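# Transfer 96-well plate from bench spot B1 to nest N1

## Task

Pick up the 96-well plate at bench position B1 (the right-hand spot when viewed from the arms' side) and seat it in plate nest N1 (the left-hand one). It must rest level within the nest's locating features, with the clipped corner (well A1) at the nest corner labelled A1. Then open the gripper and withdraw from the plate.

## Robot and tools

Robot and frame. Two arms, left_arm and right_arm, each with a two-finger parallel gripper. Every pose uses one shared scene frame in metres. Its origin is on the table surface midway between the arms. +x runs out across the table, +z is up, and left_arm sits on the +y side. The arm names do not correspond to image sides. The bases may be tilted. Mounting plates and the metal frame behind the arms are fixed obstacles, and a "too close" message counts them as part of the nearest arm. Reported hand positions can be slightly wrong, more so far from the base. On each gripper the fingers extend along its own +z and close along its own y. end_effector_position is the point between the pads, about 1 cm behind the fingertips.

Row layout. Every motion argument is a single flat list of 16 numbers covering both arms, even if only one arm moves: x, y, z, qw, qx, qy, qz, opening for left_arm, then the same eight for right_arm. x, y, z is an absolute target for that gripper's end_effector_position in the scene frame, in metres. It is not an offset. qw..qz is an absolute orientation target, w first. opening runs from -1 (closed) to +1 (fully open, 0.094 m). A call is refused if any target is more than 0.6 m from that arm's last reported position along any of its gripper axes. On each control step the command is clipped to within 70 mm and 16 degrees of the measured pose. When position and orientation cannot both be met, position wins. To keep an arm still, resend its last reported pose and intended opening on every call. To hold an orientation, keep sending the same quaternion rather than copying a drifted reading.

execute_actions. Argument actions is a list with zero or one item. An empty list just returns the state. An action is {"rows": [...], "steps": n}: 1 to 15 rows of 16 numbers, with steps of at most 15, each step 1/30 s. Each row is used for one step, and the last row repeats if there are fewer rows than steps. A wait is {"steps": n} with n up to 300. It is counted from the previous result, so thinking time is included. The optional pictures flag turns camera images on or off; they are on by default. A refused call sends nothing.

move. target is one 16-number row as above. speed is in m/s, from 0.002 to 0.5, default 0.25. Rotation is capped at twice that value in rad/s. Each gripper follows a straight line to its absolute target and both arms finish together, taking 0.5 to 10 s. Paths longer than that are cut off at 10 s. The opening is applied at the start. Paths ignore obstacles and the other arm. Grippers lag behind, may stray, and can exceed the speed when an arm is nearly straight. Faster contact hits harder, and aiming past a surface presses harder. The result adds a "move:" line. The ending is done, off_target, moving, held or fault; if only one arm is named, the other finished fine. limits=paced means a pose was clipped, and limits=held means a check blocked some steps. Each arm's distance to its target is also reported.

wait. seconds from 0 to 10; nothing new is commanded.

zoom_image. camera is one of cam_head_left, cam_head_right (896x504), cam_left_wrist or cam_right_wrist (504x504, fisheye). region is [x0, y0, x1, y1] in pixels from the top-left corner, at most 504 by 504. Calibration (K, distortion, T_world_to_cam) is supplied and may be off by a few degrees and millimetres.

finished_scene. Pass the current scene number. It ends that scene irreversibly and reports success. Replying without any tool call ends the run.

Reading results. The state line gives each gripper's position and quaternion (left_arm | right_arm). grip_measured is the finger opening on the command scale. The last Joint positions value is the opening in metres, and readings may be off by about 1 mm. A "Hand target" line shows what the controller is currently driving toward. HELD marks steps where the command was partly withheld. "pose unreachable" names an arm whose command the clearance check altered or blocked. FAULT lines mark arm stops.

Behaviour to expect. The simulation keeps running while you think. After an action ends, each arm only moves on to its last clipped pose, up to 70 mm further, so check the result and send the remainder. Joint friction can leave a gripper up to about 31 mm short, and very small commands may not move it. Joint limits in rad, base to gripper: waist -2.618 to 3.054, shoulder 0 to 3.142, elbow 0 to 3.142, wrist pitch -1.571 to 1.571, wrist yaw -1.571 to 1.571, wrist roll -2.094 to 2.094. Elbows stop just before straight.

Gripping. To hold the plate, command an opening about 0.03 below grip_measured; a smaller gap grips more gently. Pad force is roughly 50 to 62 N, with a brief spike at first contact. Holding a load heats the motors. A MOTOR HOT line appears at 75 °C. At 90 °C the arm halts for 10 s, and at 100 °C it goes limp and drops. Keep holding time short.

Avoid. Do not drop the plate from height; a settle of a few millimetres is acceptable. Do not knock anything off the table, let the arms collide, or push hard. Loose objects may occasionally be nudged by outside disturbances, so check the plate's position before grasping and before releasing.

Each tool is called as a command line: name --argument value for each argument, lists and objects as JSON in quotes; but a table of rows of numbers goes row by row, as --pt "numbers of a row", without its own name.

## Session

execute_actions --actions '[]'

Scene clock: 0.00 s of 13200.00 s.
left_arm: end_effector_position=(+0.4577, +0.3077, +0.2388) grip_measured=+1.000 end_effector_quat_wxyz=(+0.013, -0.613, +0.786, -0.082) | right_arm: end_effector_position=(+0.0208, -0.5783, +0.1324) grip_measured=+1.000 end_effector_quat_wxyz=(+0.053, +0.994, +0.067, +0.070)
Joint positions: left_arm=[ 0.084  1.56   1.765 -1.138  0.048 -1.413  0.094] | right_arm=[-2.021  1.646  0.569 -0.59  -0.665  1.071  0.094]
Joint velocities: left_arm=[ 0.022  0.007 -0.022  0.037 -0.022  0.022  0.   ] | right_arm=[ 0.002  0.002  0.007  0.007 -0.022 -0.007  0.   ]
Motor temperatures (°C, as the motors report them): left_arm=[20 19 20 18 21 19] | right_arm=[17 20 18 21 17 19]
Hand target (left_arm): +0.458, +0.308, +0.239; +0.013, -0.613, +0.786, -0.082
Hand target (right_arm): +0.021, -0.578, +0.132; +0.053, +0.994, +0.067, +0.070

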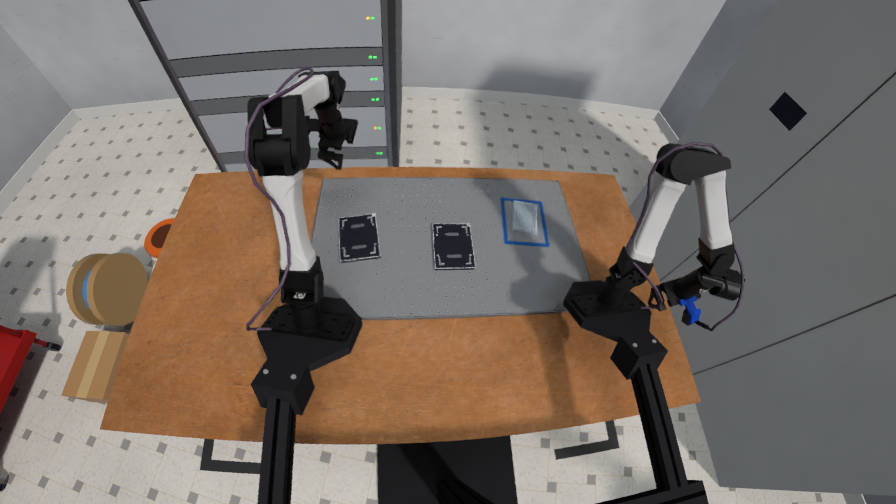

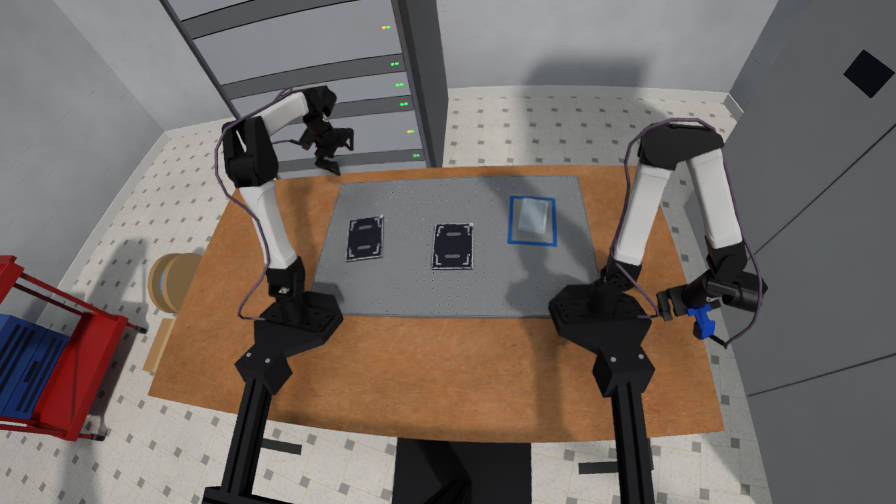

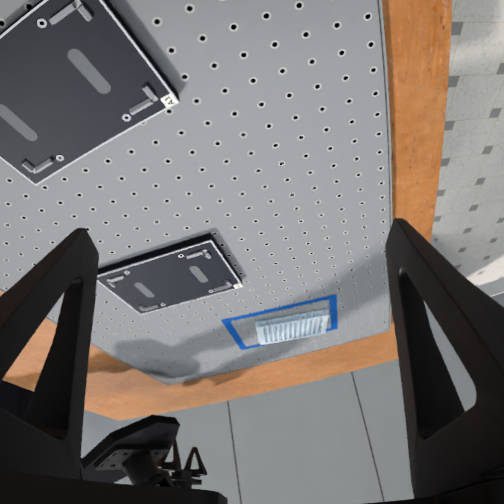

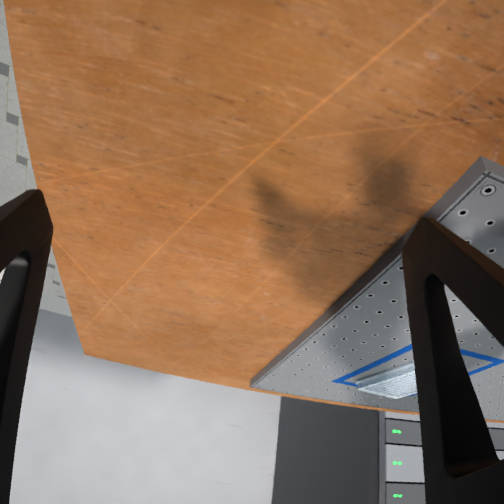

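zoom_image --camera "cam_head_left" --region '[320, 180, 570, 290]'

zoom_image --camera "cam_head_right" --region '[320, 180, 570, 290]'

Region (320, 180, 570, 290) of cam_head_left's 896x504 image, scaled by 2.016, with more detail than that image has; it fills the top 222 rows of this view, and the rest is white.

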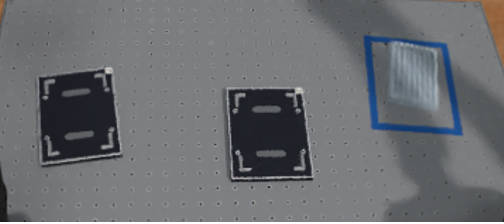

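Region (320, 180, 570, 290) of cam_head_right's 896x504 image, scaled by 2.016, with more detail than that image has; it fills the top 222 rows of this view, and the rest is white.

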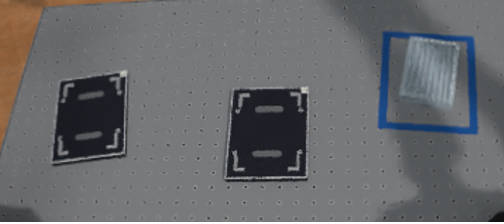

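zoom_image --camera "cam_left_wrist" --region '[0, 0, 360, 360]'

zoom_image --camera "cam_head_left" --region '[490, 185, 570, 255]'

zoom_image --camera "cam_head_left" --region '[325, 200, 485, 280]'

Region (0, 0, 360, 360) of cam_left_wrist's 504x504 image, scaled by 1.400, with more detail than that image has.

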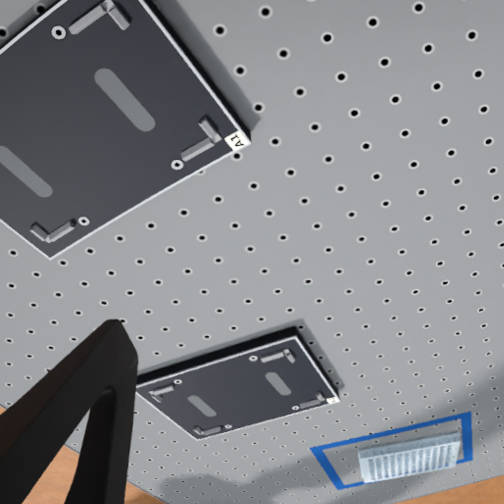

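Region (490, 185, 570, 255) of cam_head_left's 896x504 image, scaled by 6.300, with more detail than that image has; it fills the top 441 rows of this view, and the rest is white.

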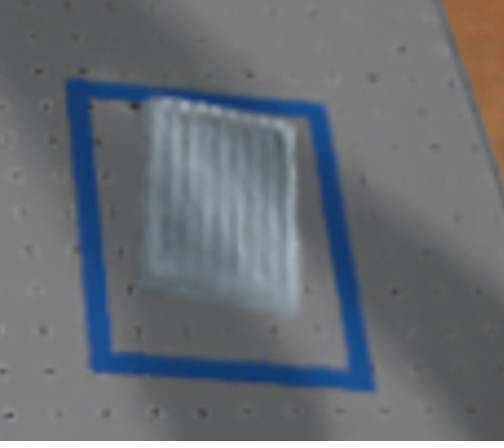

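Region (325, 200, 485, 280) of cam_head_left's 896x504 image, scaled by 3.150, with more detail than that image has.

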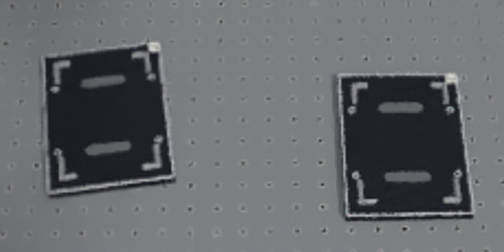

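move --target '[0.4577,0.3077,0.2388,0.013,-0.613,0.786,-0.082,1,0.34,-0.27,0.2,0,1,0,0,1]'

Scene clock: 13.63 s of 13200.00 s.
left_arm: end_effector_position=(+0.4577, +0.3077, +0.2388) grip_measured=+1.000 end_effector_quat_wxyz=(+0.013, -0.613, +0.786, -0.082) | right_arm: end_effector_position=(+0.3370, -0.2795, +0.2017) grip_measured=+1.000 end_effector_quat_wxyz=(-0.350, +0.839, +0.403, +0.105)
Joint positions: left_arm=[ 0.084  1.56   1.765 -1.138  0.048 -1.413  0.094] | right_arm=[-0.169  1.344  1.124 -1.05  -0.709  2.094  0.094]
Joint velocities: left_arm=[ 0.002 -0.012 -0.012 -0.007 -0.022 -0.037  0.   ] | right_arm=[-0.007  0.042  0.017 -0.037 -0.051  0.037  0.   ]
Motor temperatures (°C, as the motors report them): left_arm=[20 23 22 19 21 19] | right_arm=[18 21 19 21 17 19]
Hand target (left_arm): +0.458, +0.308, +0.239; +0.013, -0.613, +0.786, -0.082
Hand target (right_arm): +0.337, -0.278, +0.198; -0.354, +0.840, +0.402, +0.089
Off the commanded pose (left_arm): 0.000 m, 0 deg.
Off the commanded pose (right_arm): 0.010 m, 66 deg; orientation clipped at the last step of the last action.
joint sent to its limit (right arm) — the command would take joint 6 (wrist roll) past its upper limit, so that joint was sent only as far as its limit.
After step 90, 7.50 s passed at rest.
move: off_target (right_arm); limits=paced
camera_calibration (this result's frames):
cam_right_wrist: T_world_to_cam=[[-0.820619, 0.338899, 0.460143, 0.278829], [0.458812, -0.0893232, 0.884032, -0.364779], [0.340699, 0.936573, -0.0821906, 0.256066], [0, 0, 0, 1]] pos_world=[0.308936, -0.366902, 0.215221]

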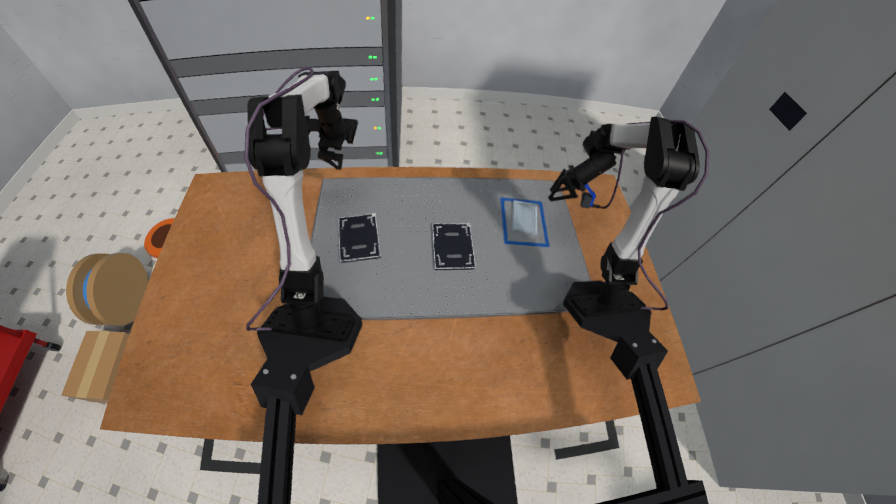

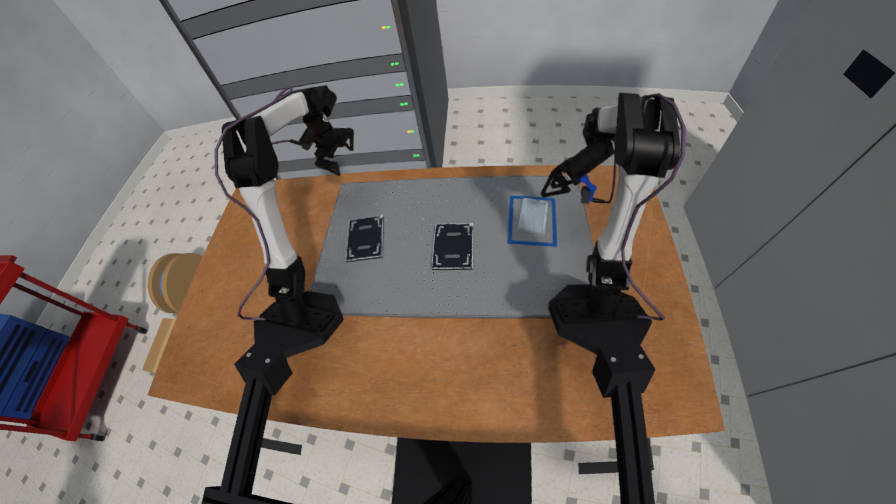

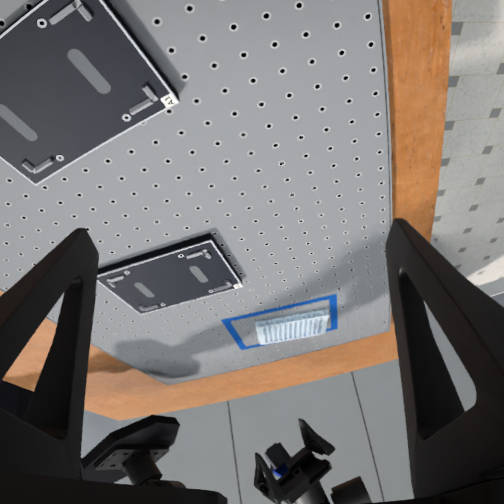

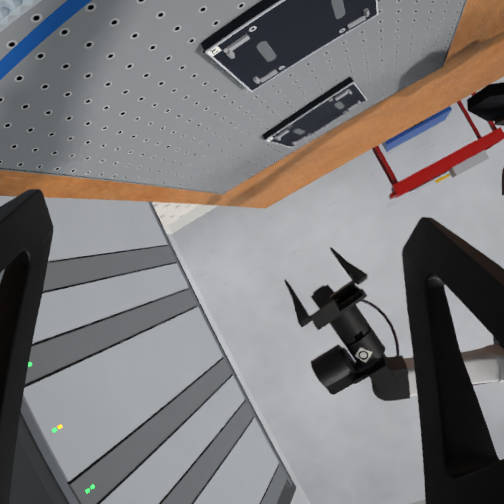

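move --target '[0.4577,0.3077,0.2388,0.013,-0.613,0.786,-0.082,1,0.41,-0.278,0.2,0,0,1,0,1]'

Scene clock: 19.97 s of 13200.00 s.
left_arm: end_effector_position=(+0.4577, +0.3077, +0.2388) grip_measured=+1.000 end_effector_quat_wxyz=(+0.013, -0.613, +0.786, -0.082) | right_arm: end_effector_position=(+0.4146, -0.2790, +0.1986) grip_measured=+1.000 end_effector_quat_wxyz=(-0.000, +0.008, +1.000, -0.001)
Joint positions: left_arm=[ 0.084  1.56   1.765 -1.138  0.048 -1.413  0.094] | right_arm=[ 0.268  1.519  1.498 -1.088  0.223  0.33   0.094]
Joint velocities: left_arm=[-0.032 -0.002  0.012 -0.081  0.007  0.095  0.   ] | right_arm=[-0.032  0.002 -0.012 -0.066  0.037  0.007  0.   ]
Motor temperatures (°C, as the motors report them): left_arm=[20 25 23 19 21 19] | right_arm=[18 23 20 21 17 19]
Hand target (left_arm): +0.458, +0.308, +0.239; +0.013, -0.613, +0.786, -0.082
Hand target (right_arm): +0.411, -0.278, +0.199; +0.003, -0.001, +1.000, -0.003
Off the commanded pose (left_arm): 0.000 m, 0 deg.
Off the commanded pose (right_arm): 0.005 m, 1 deg.
move: done
camera_calibration (this result's frames):
cam_right_wrist: T_world_to_cam=[[0.103861, -0.994271, 0.0252596, -0.325164], [-0.650501, -0.0486956, 0.757943, 0.0987072], [-0.75237, -0.0951523, -0.651832, 0.507296], [0, 0, 0, 1]] pos_world=[0.479656, -0.270224, 0.264071]

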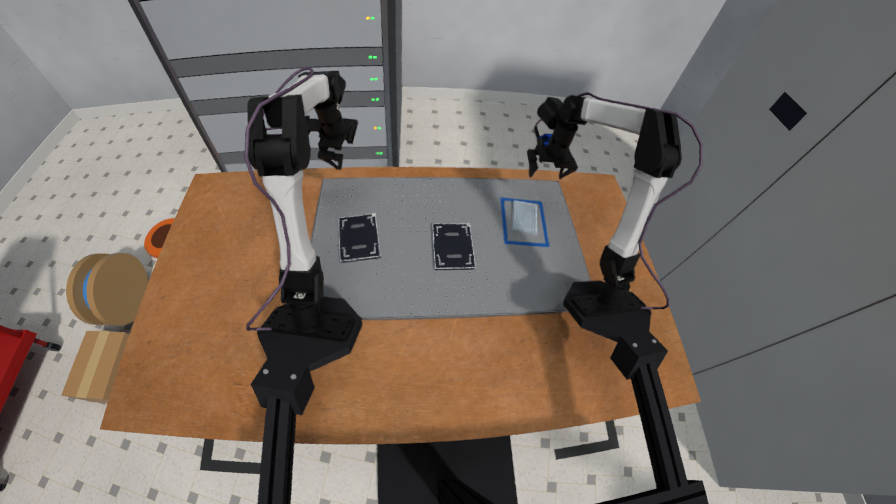

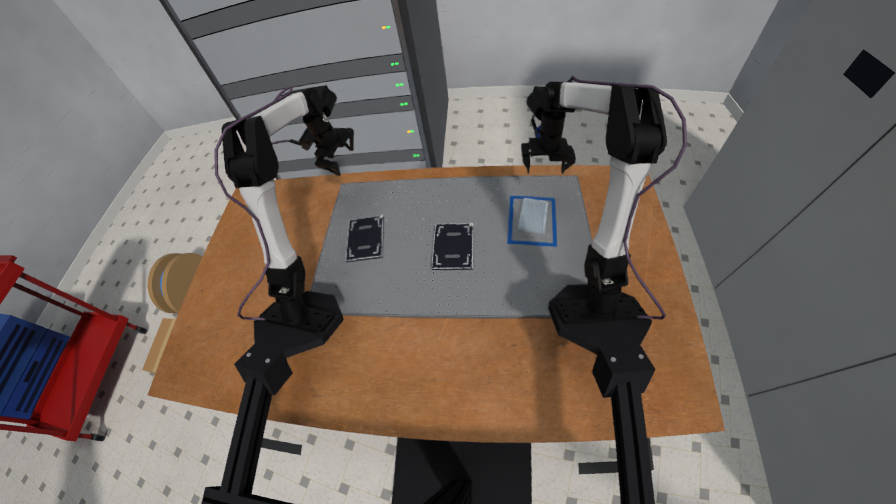

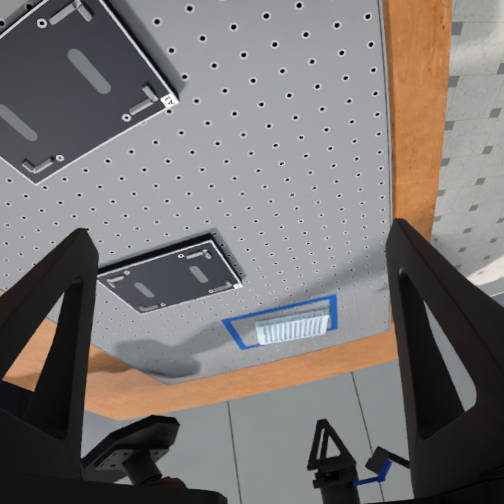

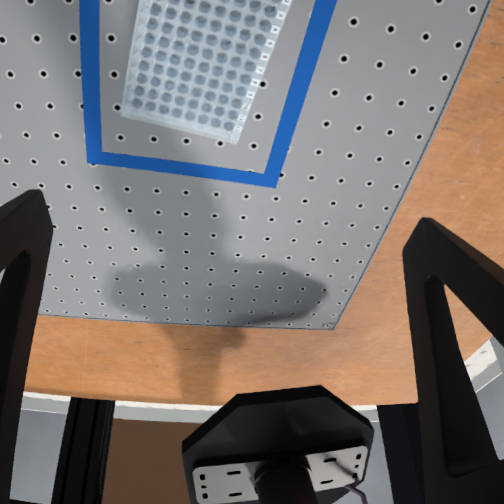

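move --target '[0.4577,0.3077,0.2388,0.013,-0.613,0.786,-0.082,1,0.47,-0.27,0.17,0,0,1,0,1]'

Scene clock: 26.20 s of 13200.00 s.
left_arm: end_effector_position=(+0.4577, +0.3077, +0.2388) grip_measured=+1.000 end_effector_quat_wxyz=(+0.013, -0.613, +0.786, -0.082) | right_arm: end_effector_position=(+0.4690, -0.2680, +0.1742) grip_measured=+1.000 end_effector_quat_wxyz=(+0.009, +0.001, +1.000, +0.000)
Joint positions: left_arm=[ 0.084  1.56   1.765 -1.138  0.048 -1.413  0.094] | right_arm=[ 0.236  1.732  1.732 -1.082  0.211  0.281  0.094]
Joint velocities: left_arm=[-0.002 -0.007 -0.002 -0.022  0.007 -0.095  0.   ] | right_arm=[-0.017  0.007  0.007  0.081  0.022  0.007  0.   ]
Motor temperatures (°C, as the motors report them): left_arm=[20 26 24 19 21 19] | right_arm=[18 26 20 21 17 19]
Hand target (left_arm): +0.458, +0.308, +0.239; +0.013, -0.613, +0.786, -0.082
Hand target (right_arm): +0.470, -0.270, +0.169; +0.000, +0.000, +1.000, +0.000
Off the commanded pose (left_arm): 0.000 m, 0 deg.
Off the commanded pose (right_arm): 0.005 m, 1 deg.
After step 90, 2.30 s passed at rest.
move: done
camera_calibration (this result's frames):
cam_right_wrist: T_world_to_cam=[[0.11857, -0.992643, 0.0245065, -0.325608], [-0.664609, -0.0610014, 0.744697, 0.158752], [-0.737723, -0.104586, -0.666953, 0.526666], [0, 0, 0, 1]] pos_world=[0.532649, -0.258447, 0.241019]

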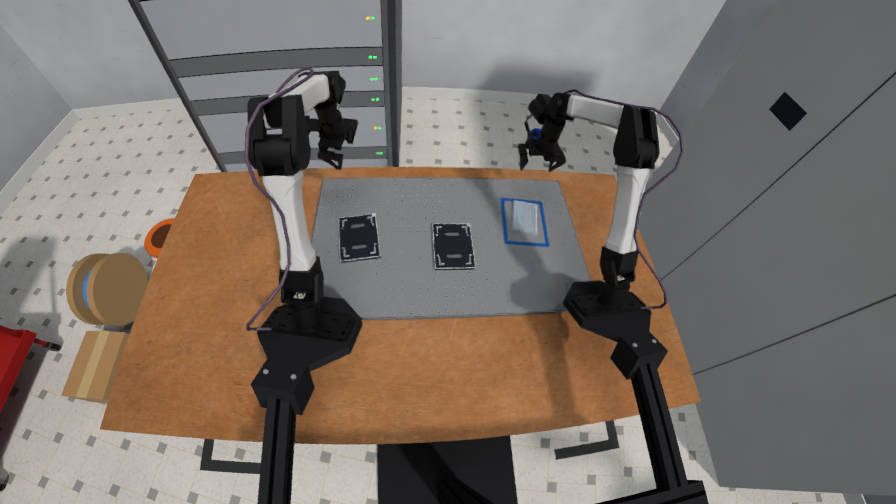

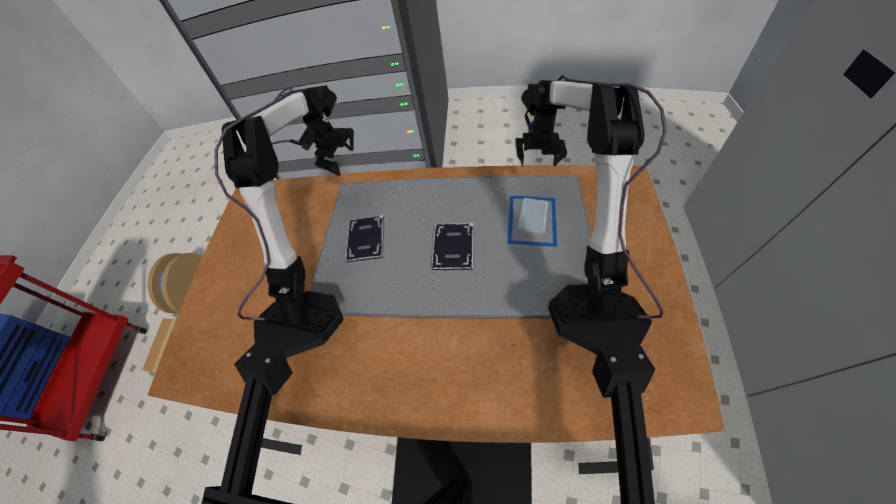

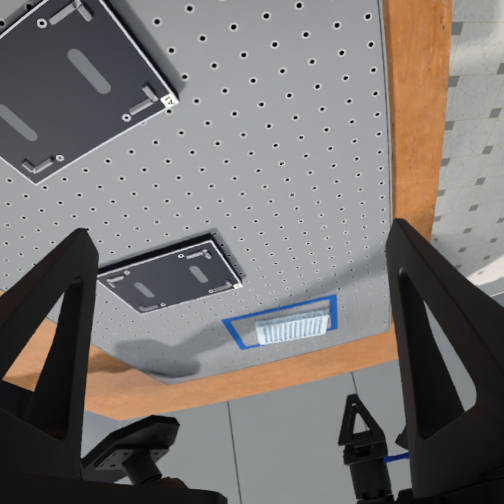

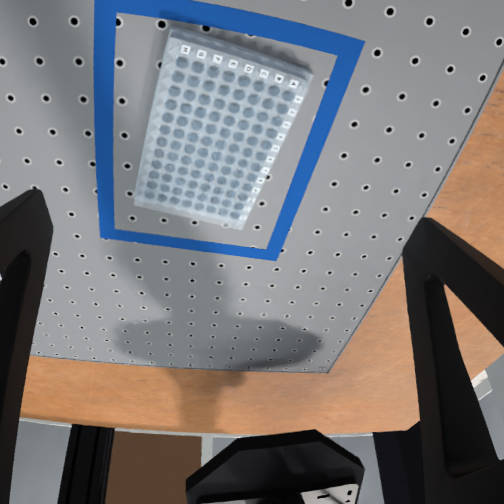

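move --target '[0.4577,0.3077,0.2388,0.013,-0.613,0.786,-0.082,1,0.392,-0.257,0.065,0,0.105,0.995,0,1]' --speed 0.12

Scene clock: 33.80 s of 13200.00 s.
left_arm: end_effector_position=(+0.4577, +0.3077, +0.2388) grip_measured=+1.000 end_effector_quat_wxyz=(+0.013, -0.613, +0.786, -0.082) | right_arm: end_effector_position=(+0.3968, -0.2602, +0.0700) grip_measured=+1.000 end_effector_quat_wxyz=(+0.004, +0.107, +0.994, +0.003)
Joint positions: left_arm=[ 0.084  1.56   1.765 -1.138  0.048 -1.413  0.094] | right_arm=[ 0.25   1.704  1.198 -0.589  0.21   0.508  0.094]
Joint velocities: left_arm=[-0.002 -0.002 -0.012 -0.066 -0.037  0.037  0.   ] | right_arm=[ 0.007 -0.002  0.002  0.037 -0.051  0.066  0.   ]
Motor temperatures (°C, as the motors report them): left_arm=[20 27 24 19 21 19] | right_arm=[18 29 21 21 17 19]
Hand target (left_arm): +0.458, +0.308, +0.239; +0.013, -0.613, +0.786, -0.082
Hand target (right_arm): +0.389, -0.258, +0.067; +0.000, +0.105, +0.995, -0.000
Off the commanded pose (left_arm): 0.000 m, 0 deg.
Off the commanded pose (right_arm): 0.008 m, 1 deg.
After step 90, 2.87 s passed at rest.
move: done
camera_calibration (this result's frames):
cam_right_wrist: T_world_to_cam=[[-0.0928274, -0.995528, 0.0175166, -0.223063], [-0.654602, 0.0742752, 0.752316, 0.219548], [-0.750253, 0.0583692, -0.658569, 0.45148], [0, 0, 0, 1]] pos_world=[0.461735, -0.264725, 0.136069]

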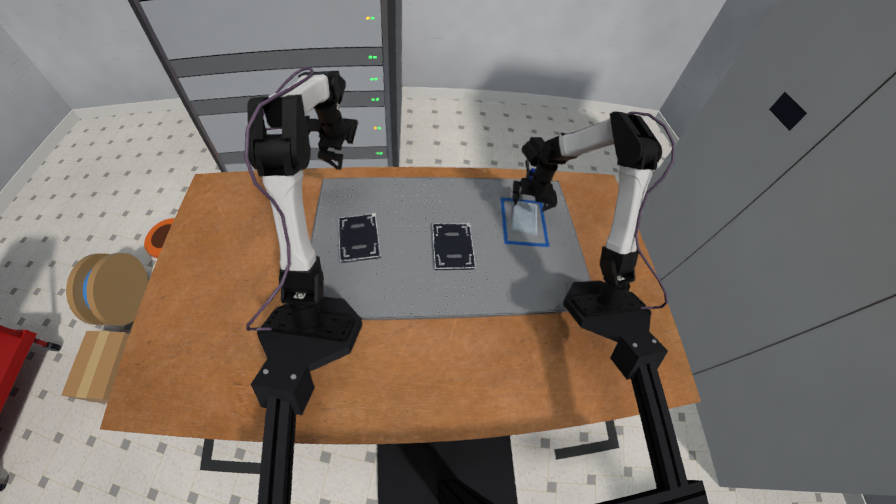

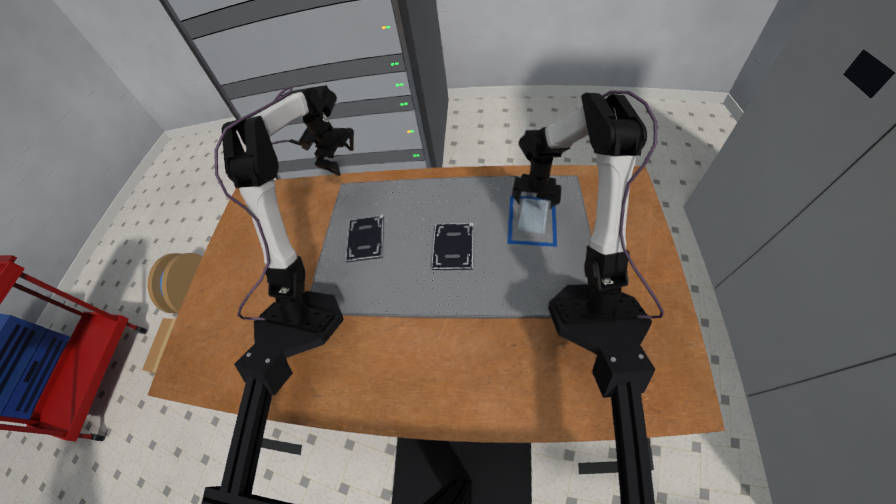

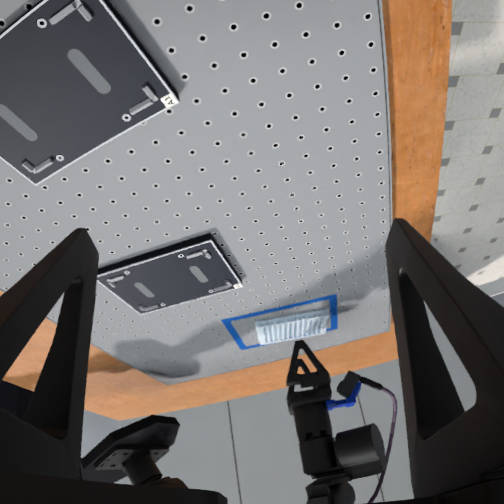

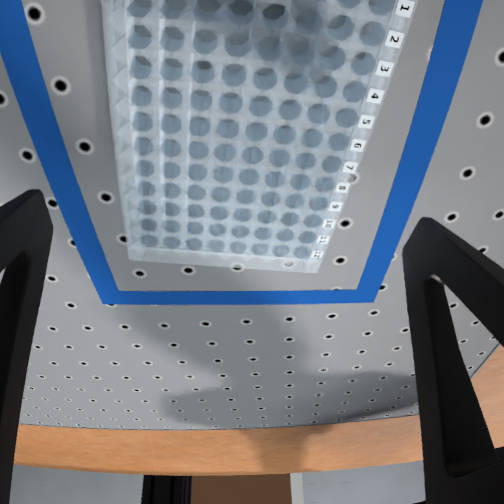

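move --target '[0.4577,0.3077,0.2388,0.013,-0.613,0.786,-0.082,1,0.387,-0.261,0.045,0,0.139,0.990,0,1]' --speed 0.03

Scene clock: 39.97 s of 13200.00 s.
left_arm: end_effector_position=(+0.4577, +0.3077, +0.2388) grip_measured=+1.000 end_effector_quat_wxyz=(+0.013, -0.613, +0.786, -0.082) | right_arm: end_effector_position=(+0.4015, -0.2575, +0.0646) grip_measured=+1.000 end_effector_quat_wxyz=(+0.023, +0.136, +0.990, +0.012)
Joint positions: left_arm=[ 0.084  1.56   1.765 -1.138  0.048 -1.413  0.094] | right_arm=[ 0.25   1.704  1.167 -0.514  0.21   0.559  0.094]
Joint velocities: left_arm=[ 0.012 -0.012 -0.007 -0.007  0.007  0.007  0.   ] | right_arm=[-0.007 -0.002 -0.002  0.022 -0.007 -0.022  0.   ]
Motor temperatures (°C, as the motors report them): left_arm=[20 28 25 19 21 19] | right_arm=[18 30 21 21 17 19]
Hand target (left_arm): +0.458, +0.308, +0.239; +0.013, -0.613, +0.786, -0.082
Hand target (right_arm): +0.386, -0.261, +0.047; -0.000, +0.139, +0.990, -0.000
Off the commanded pose (left_arm): 0.000 m, 0 deg.
Off the commanded pose (right_arm): 0.025 m, 3 deg.
After step 90, 1.87 s passed at rest.
move: off_target (right_arm)
camera_calibration (this result's frames):
cam_right_wrist: T_world_to_cam=[[-0.152664, -0.988277, -0.00132468, -0.192805], [-0.679179, 0.103942, 0.726575, 0.2456], [-0.71792, 0.111822, -0.687086, 0.453959], [0, 0, 0, 1]] pos_world=[0.463278, -0.266835, 0.133207]

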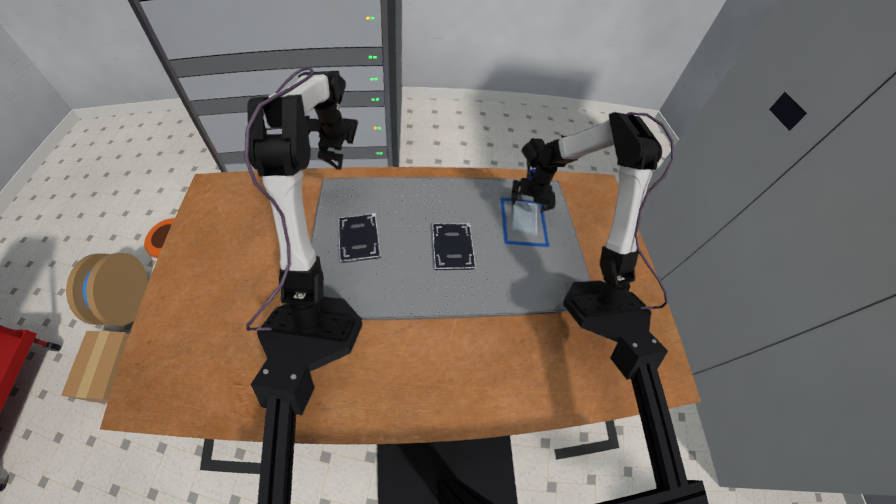

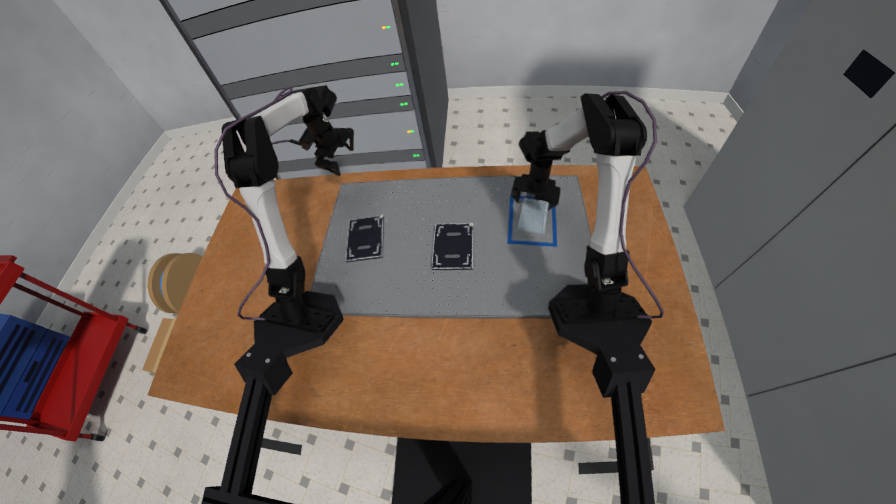

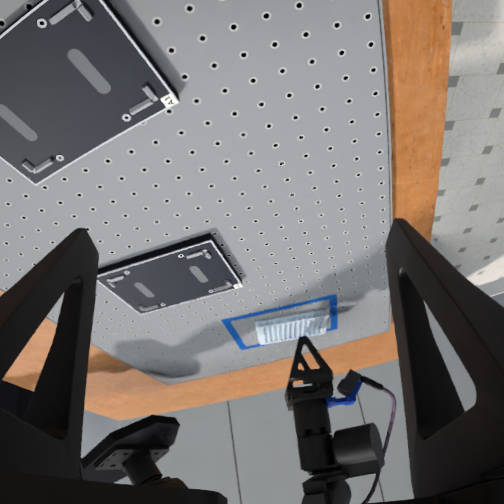

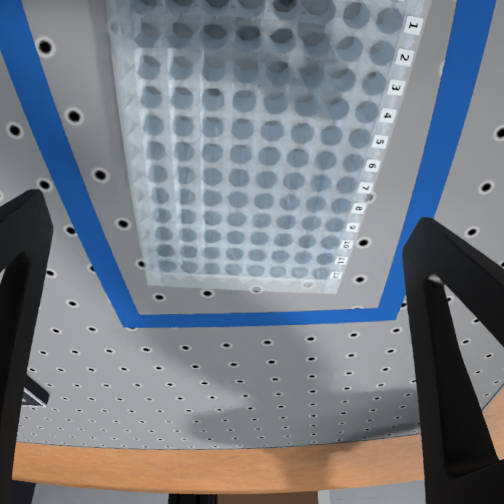

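move --target '[0.4577,0.3077,0.2388,0.013,-0.613,0.786,-0.082,1,0.387,-0.261,0.13,0,0.145,0.989,0,1]'

move --target '[0.4577,0.3077,0.2388,0.013,-0.613,0.786,-0.082,1,0.385,-0.261,0.045,0,0.145,0.989,0,1]' --speed 0.1

Scene clock: 44.17 s of 13200.00 s.
left_arm: end_effector_position=(+0.4577, +0.3077, +0.2388) grip_measured=+1.000 end_effector_quat_wxyz=(+0.013, -0.613, +0.786, -0.082) | right_arm: end_effector_position=(+0.3858, -0.2624, +0.1243) grip_measured=+1.000 end_effector_quat_wxyz=(-0.004, +0.145, +0.989, +0.000)
Joint positions: left_arm=[ 0.084  1.56   1.765 -1.138  0.048 -1.413  0.094] | right_arm=[ 0.291  1.562  1.226 -0.782  0.226  0.626  0.094]
Joint velocities: left_arm=[-0.017  0.002  0.002  0.037 -0.022  0.022  0.   ] | right_arm=[-0.017 -0.017 -0.002 -0.022 -0.022 -0.037  0.   ]
Motor temperatures (°C, as the motors report them): left_arm=[20 29 25 19 21 19] | right_arm=[18 31 21 21 17 19]
Hand target (left_arm): +0.458, +0.308, +0.239; +0.013, -0.613, +0.786, -0.082
Hand target (right_arm): +0.388, -0.261, +0.130; +0.000, +0.145, +0.989, -0.000
Off the commanded pose (left_arm): 0.000 m, 0 deg.
Off the commanded pose (right_arm): 0.006 m, 0 deg.
After step 90, 0.13 s passed at rest.
move: done
camera_calibration (this result's frames):
cam_right_wrist: T_world_to_cam=[[-0.168475, -0.985456, 0.0222034, -0.196014], [-0.635266, 0.125774, 0.761983, 0.176555], [-0.753693, 0.11427, -0.647216, 0.493735], [0, 0, 0, 1]] pos_world=[0.451261, -0.271789, 0.189373]

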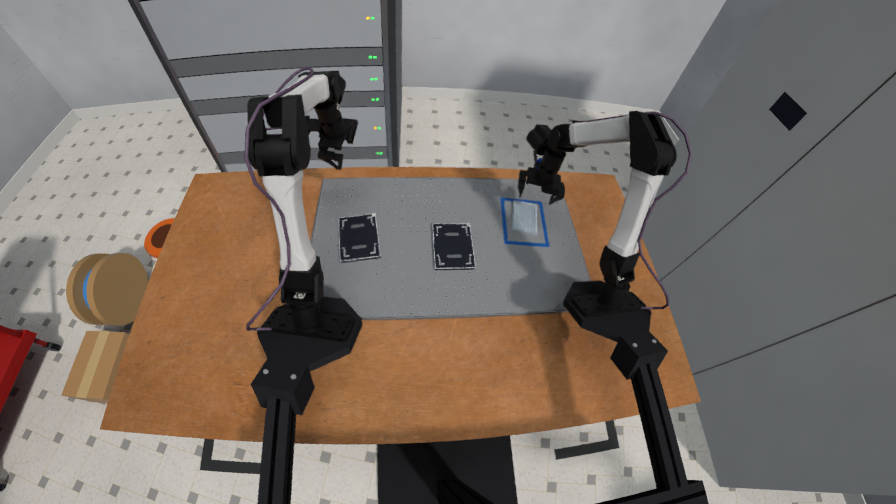

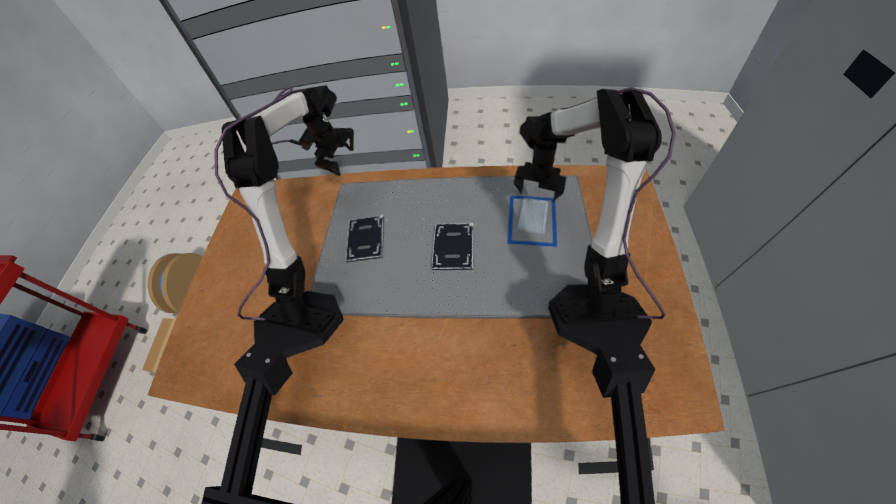

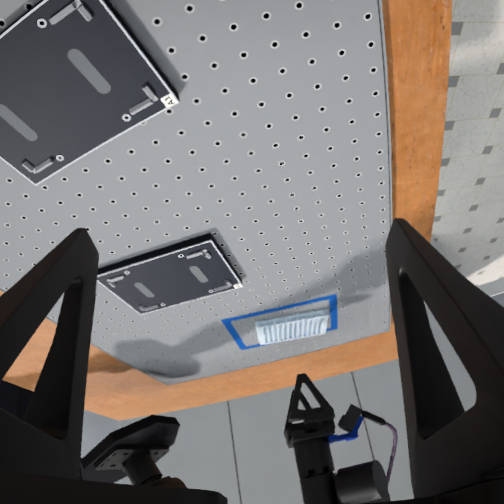

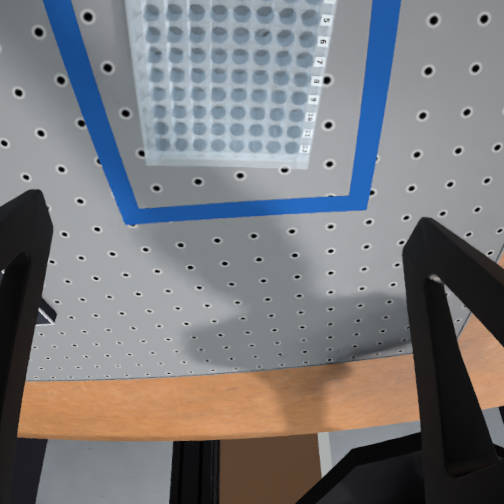

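Scene clock: 45.50 s of 13200.00 s.
left_arm: end_effector_position=(+0.4577, +0.3077, +0.2388) grip_measured=+1.000 end_effector_quat_wxyz=(+0.013, -0.613, +0.786, -0.082) | right_arm: end_effector_position=(+0.3944, -0.2575, +0.0588) grip_measured=+1.000 end_effector_quat_wxyz=(+0.017, +0.148, +0.989, +0.006)
Joint positions: left_arm=[ 0.084  1.56   1.765 -1.138  0.048 -1.413  0.094] | right_arm=[ 0.256  1.714  1.15  -0.505  0.219  0.59   0.094]
Joint velocities: left_arm=[-0.022 -0.002 -0.007  0.022 -0.037 -0.007  0.   ] | right_arm=[ 0.017  0.002  0.007 -0.037  0.037 -0.095  0.   ]
Motor temperatures (°C, as the motors report them): left_arm=[20 29 25 19 21 19] | right_arm=[18 31 21 21 17 19]
Hand target (left_arm): +0.458, +0.308, +0.239; +0.013, -0.613, +0.786, -0.082
Hand target (right_arm): +0.383, -0.262, +0.046; -0.001, +0.145, +0.989, +0.000
Off the commanded pose (left_arm): 0.000 m, 0 deg.
Off the commanded pose (right_arm): 0.017 m, 2 deg.
move: off_target (right_arm)
camera_calibration (this result's frames):
cam_right_wrist: T_world_to_cam=[[-0.174773, -0.984557, 0.0100638, -0.184851], [-0.666294, 0.12579, 0.735003, 0.245141], [-0.724918, 0.121753, -0.67799, 0.449628], [0, 0, 0, 1]] pos_world=[0.456972, -0.267576, 0.126524]

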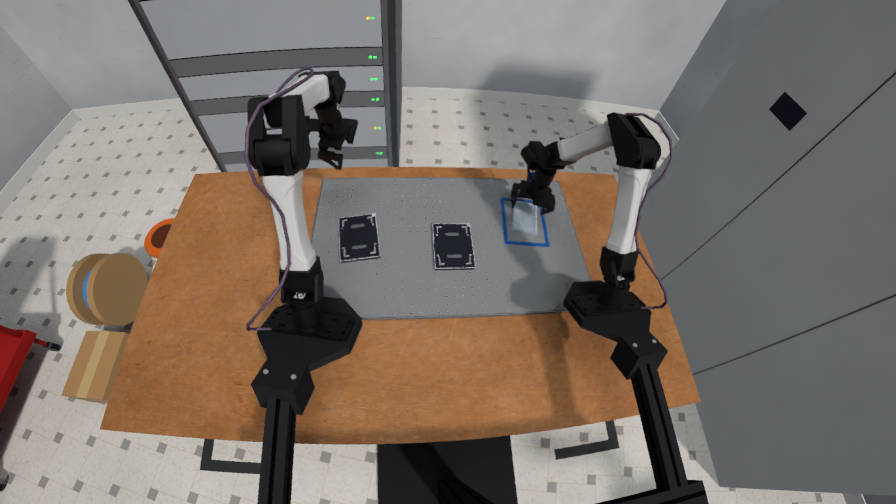

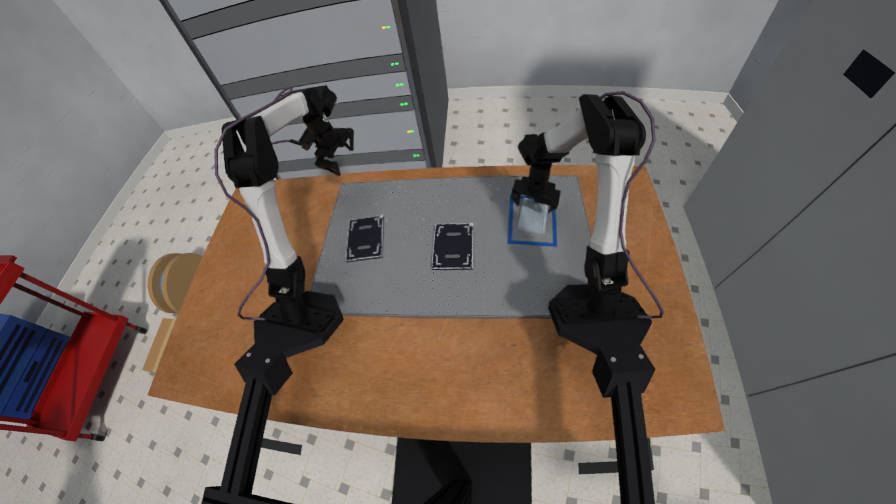

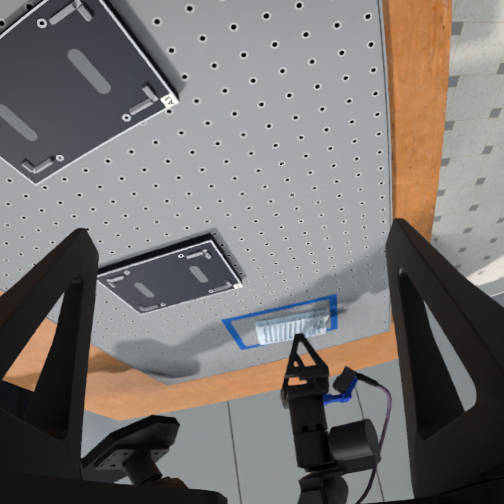

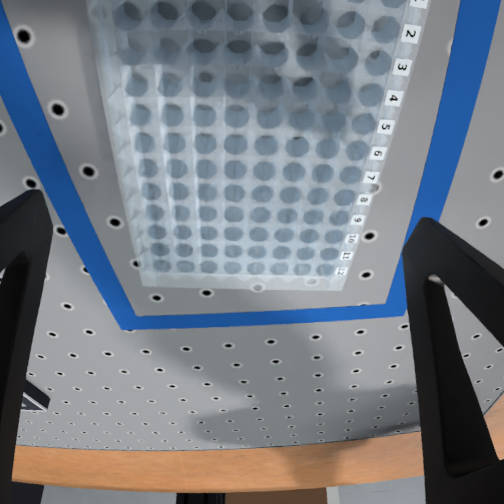

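move --target '[0.4577,0.3077,0.2388,0.013,-0.613,0.786,-0.082,1,0.378,-0.261,0.02,0,0.145,0.989,0,1]' --speed 0.02

Scene clock: 50.17 s of 13200.00 s.
left_arm: end_effector_position=(+0.4577, +0.3077, +0.2388) grip_measured=+1.000 end_effector_quat_wxyz=(+0.013, -0.613, +0.786, -0.082) | right_arm: end_effector_position=(+0.3912, -0.2561, +0.0355) grip_measured=+1.000 end_effector_quat_wxyz=(+0.020, +0.148, +0.989, +0.007)
Joint positions: left_arm=[ 0.084  1.56   1.765 -1.138  0.048 -1.413  0.094] | right_arm=[ 0.248  1.768  1.118 -0.41   0.216  0.582  0.094]
Joint velocities: left_arm=[-0.002 -0.002  0.012 -0.022  0.007 -0.022  0.   ] | right_arm=[-0.012  0.007 -0.007  0.095  0.022 -0.022  0.   ]
Motor temperatures (°C, as the motors report them): left_arm=[20 29 25 19 21 19] | right_arm=[18 31 21 21 17 19]
Hand target (left_arm): +0.458, +0.308, +0.239; +0.013, -0.613, +0.786, -0.082
Hand target (right_arm): +0.377, -0.261, +0.022; -0.000, +0.145, +0.989, +0.000
Off the commanded pose (left_arm): 0.000 m, 0 deg.
Off the commanded pose (right_arm): 0.021 m, 2 deg.
move: off_target (right_arm)
camera_calibration (this result's frames):
cam_right_wrist: T_world_to_cam=[[-0.175138, -0.984515, 0.00760185, -0.183573], [-0.671136, 0.125032, 0.730714, 0.26172], [-0.720349, 0.122874, -0.682641, 0.429983], [0, 0, 0, 1]] pos_world=[0.453238, -0.266287, 0.103677]

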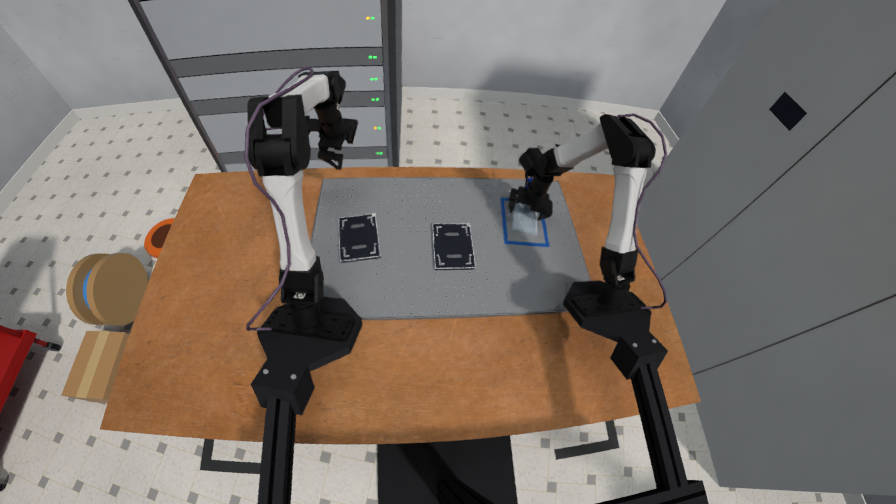

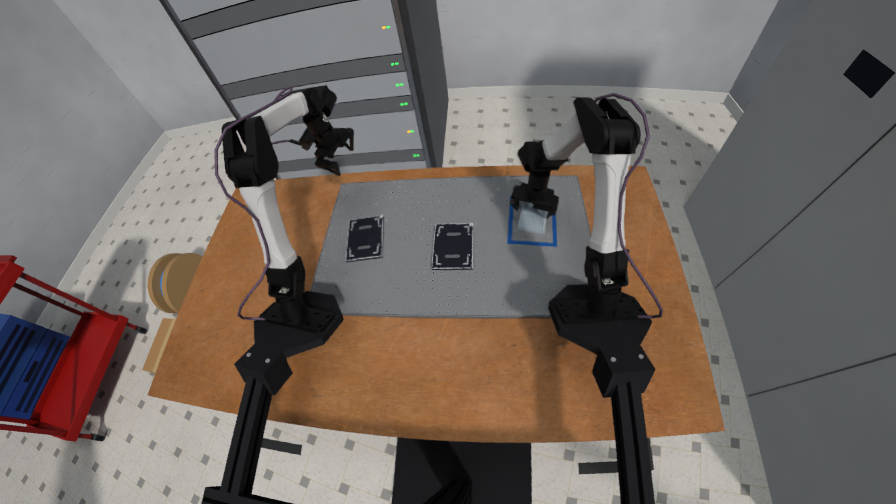

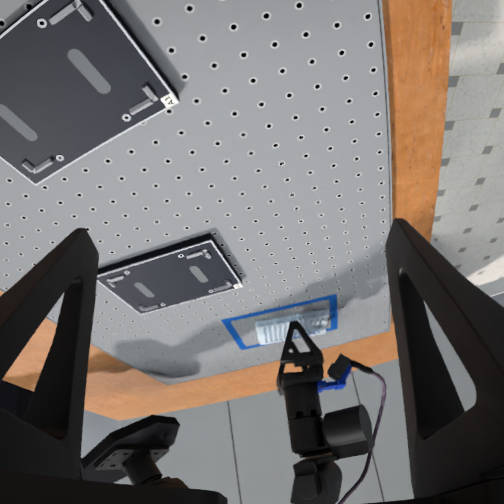

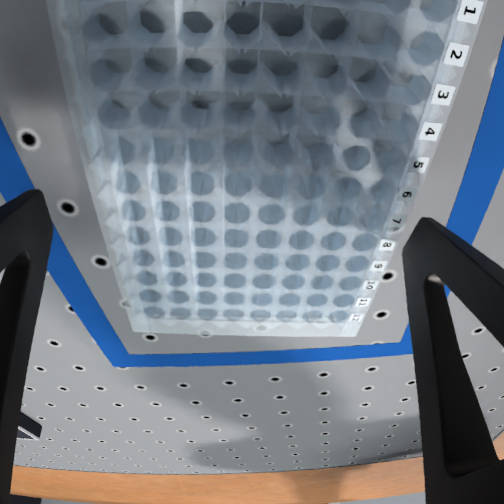

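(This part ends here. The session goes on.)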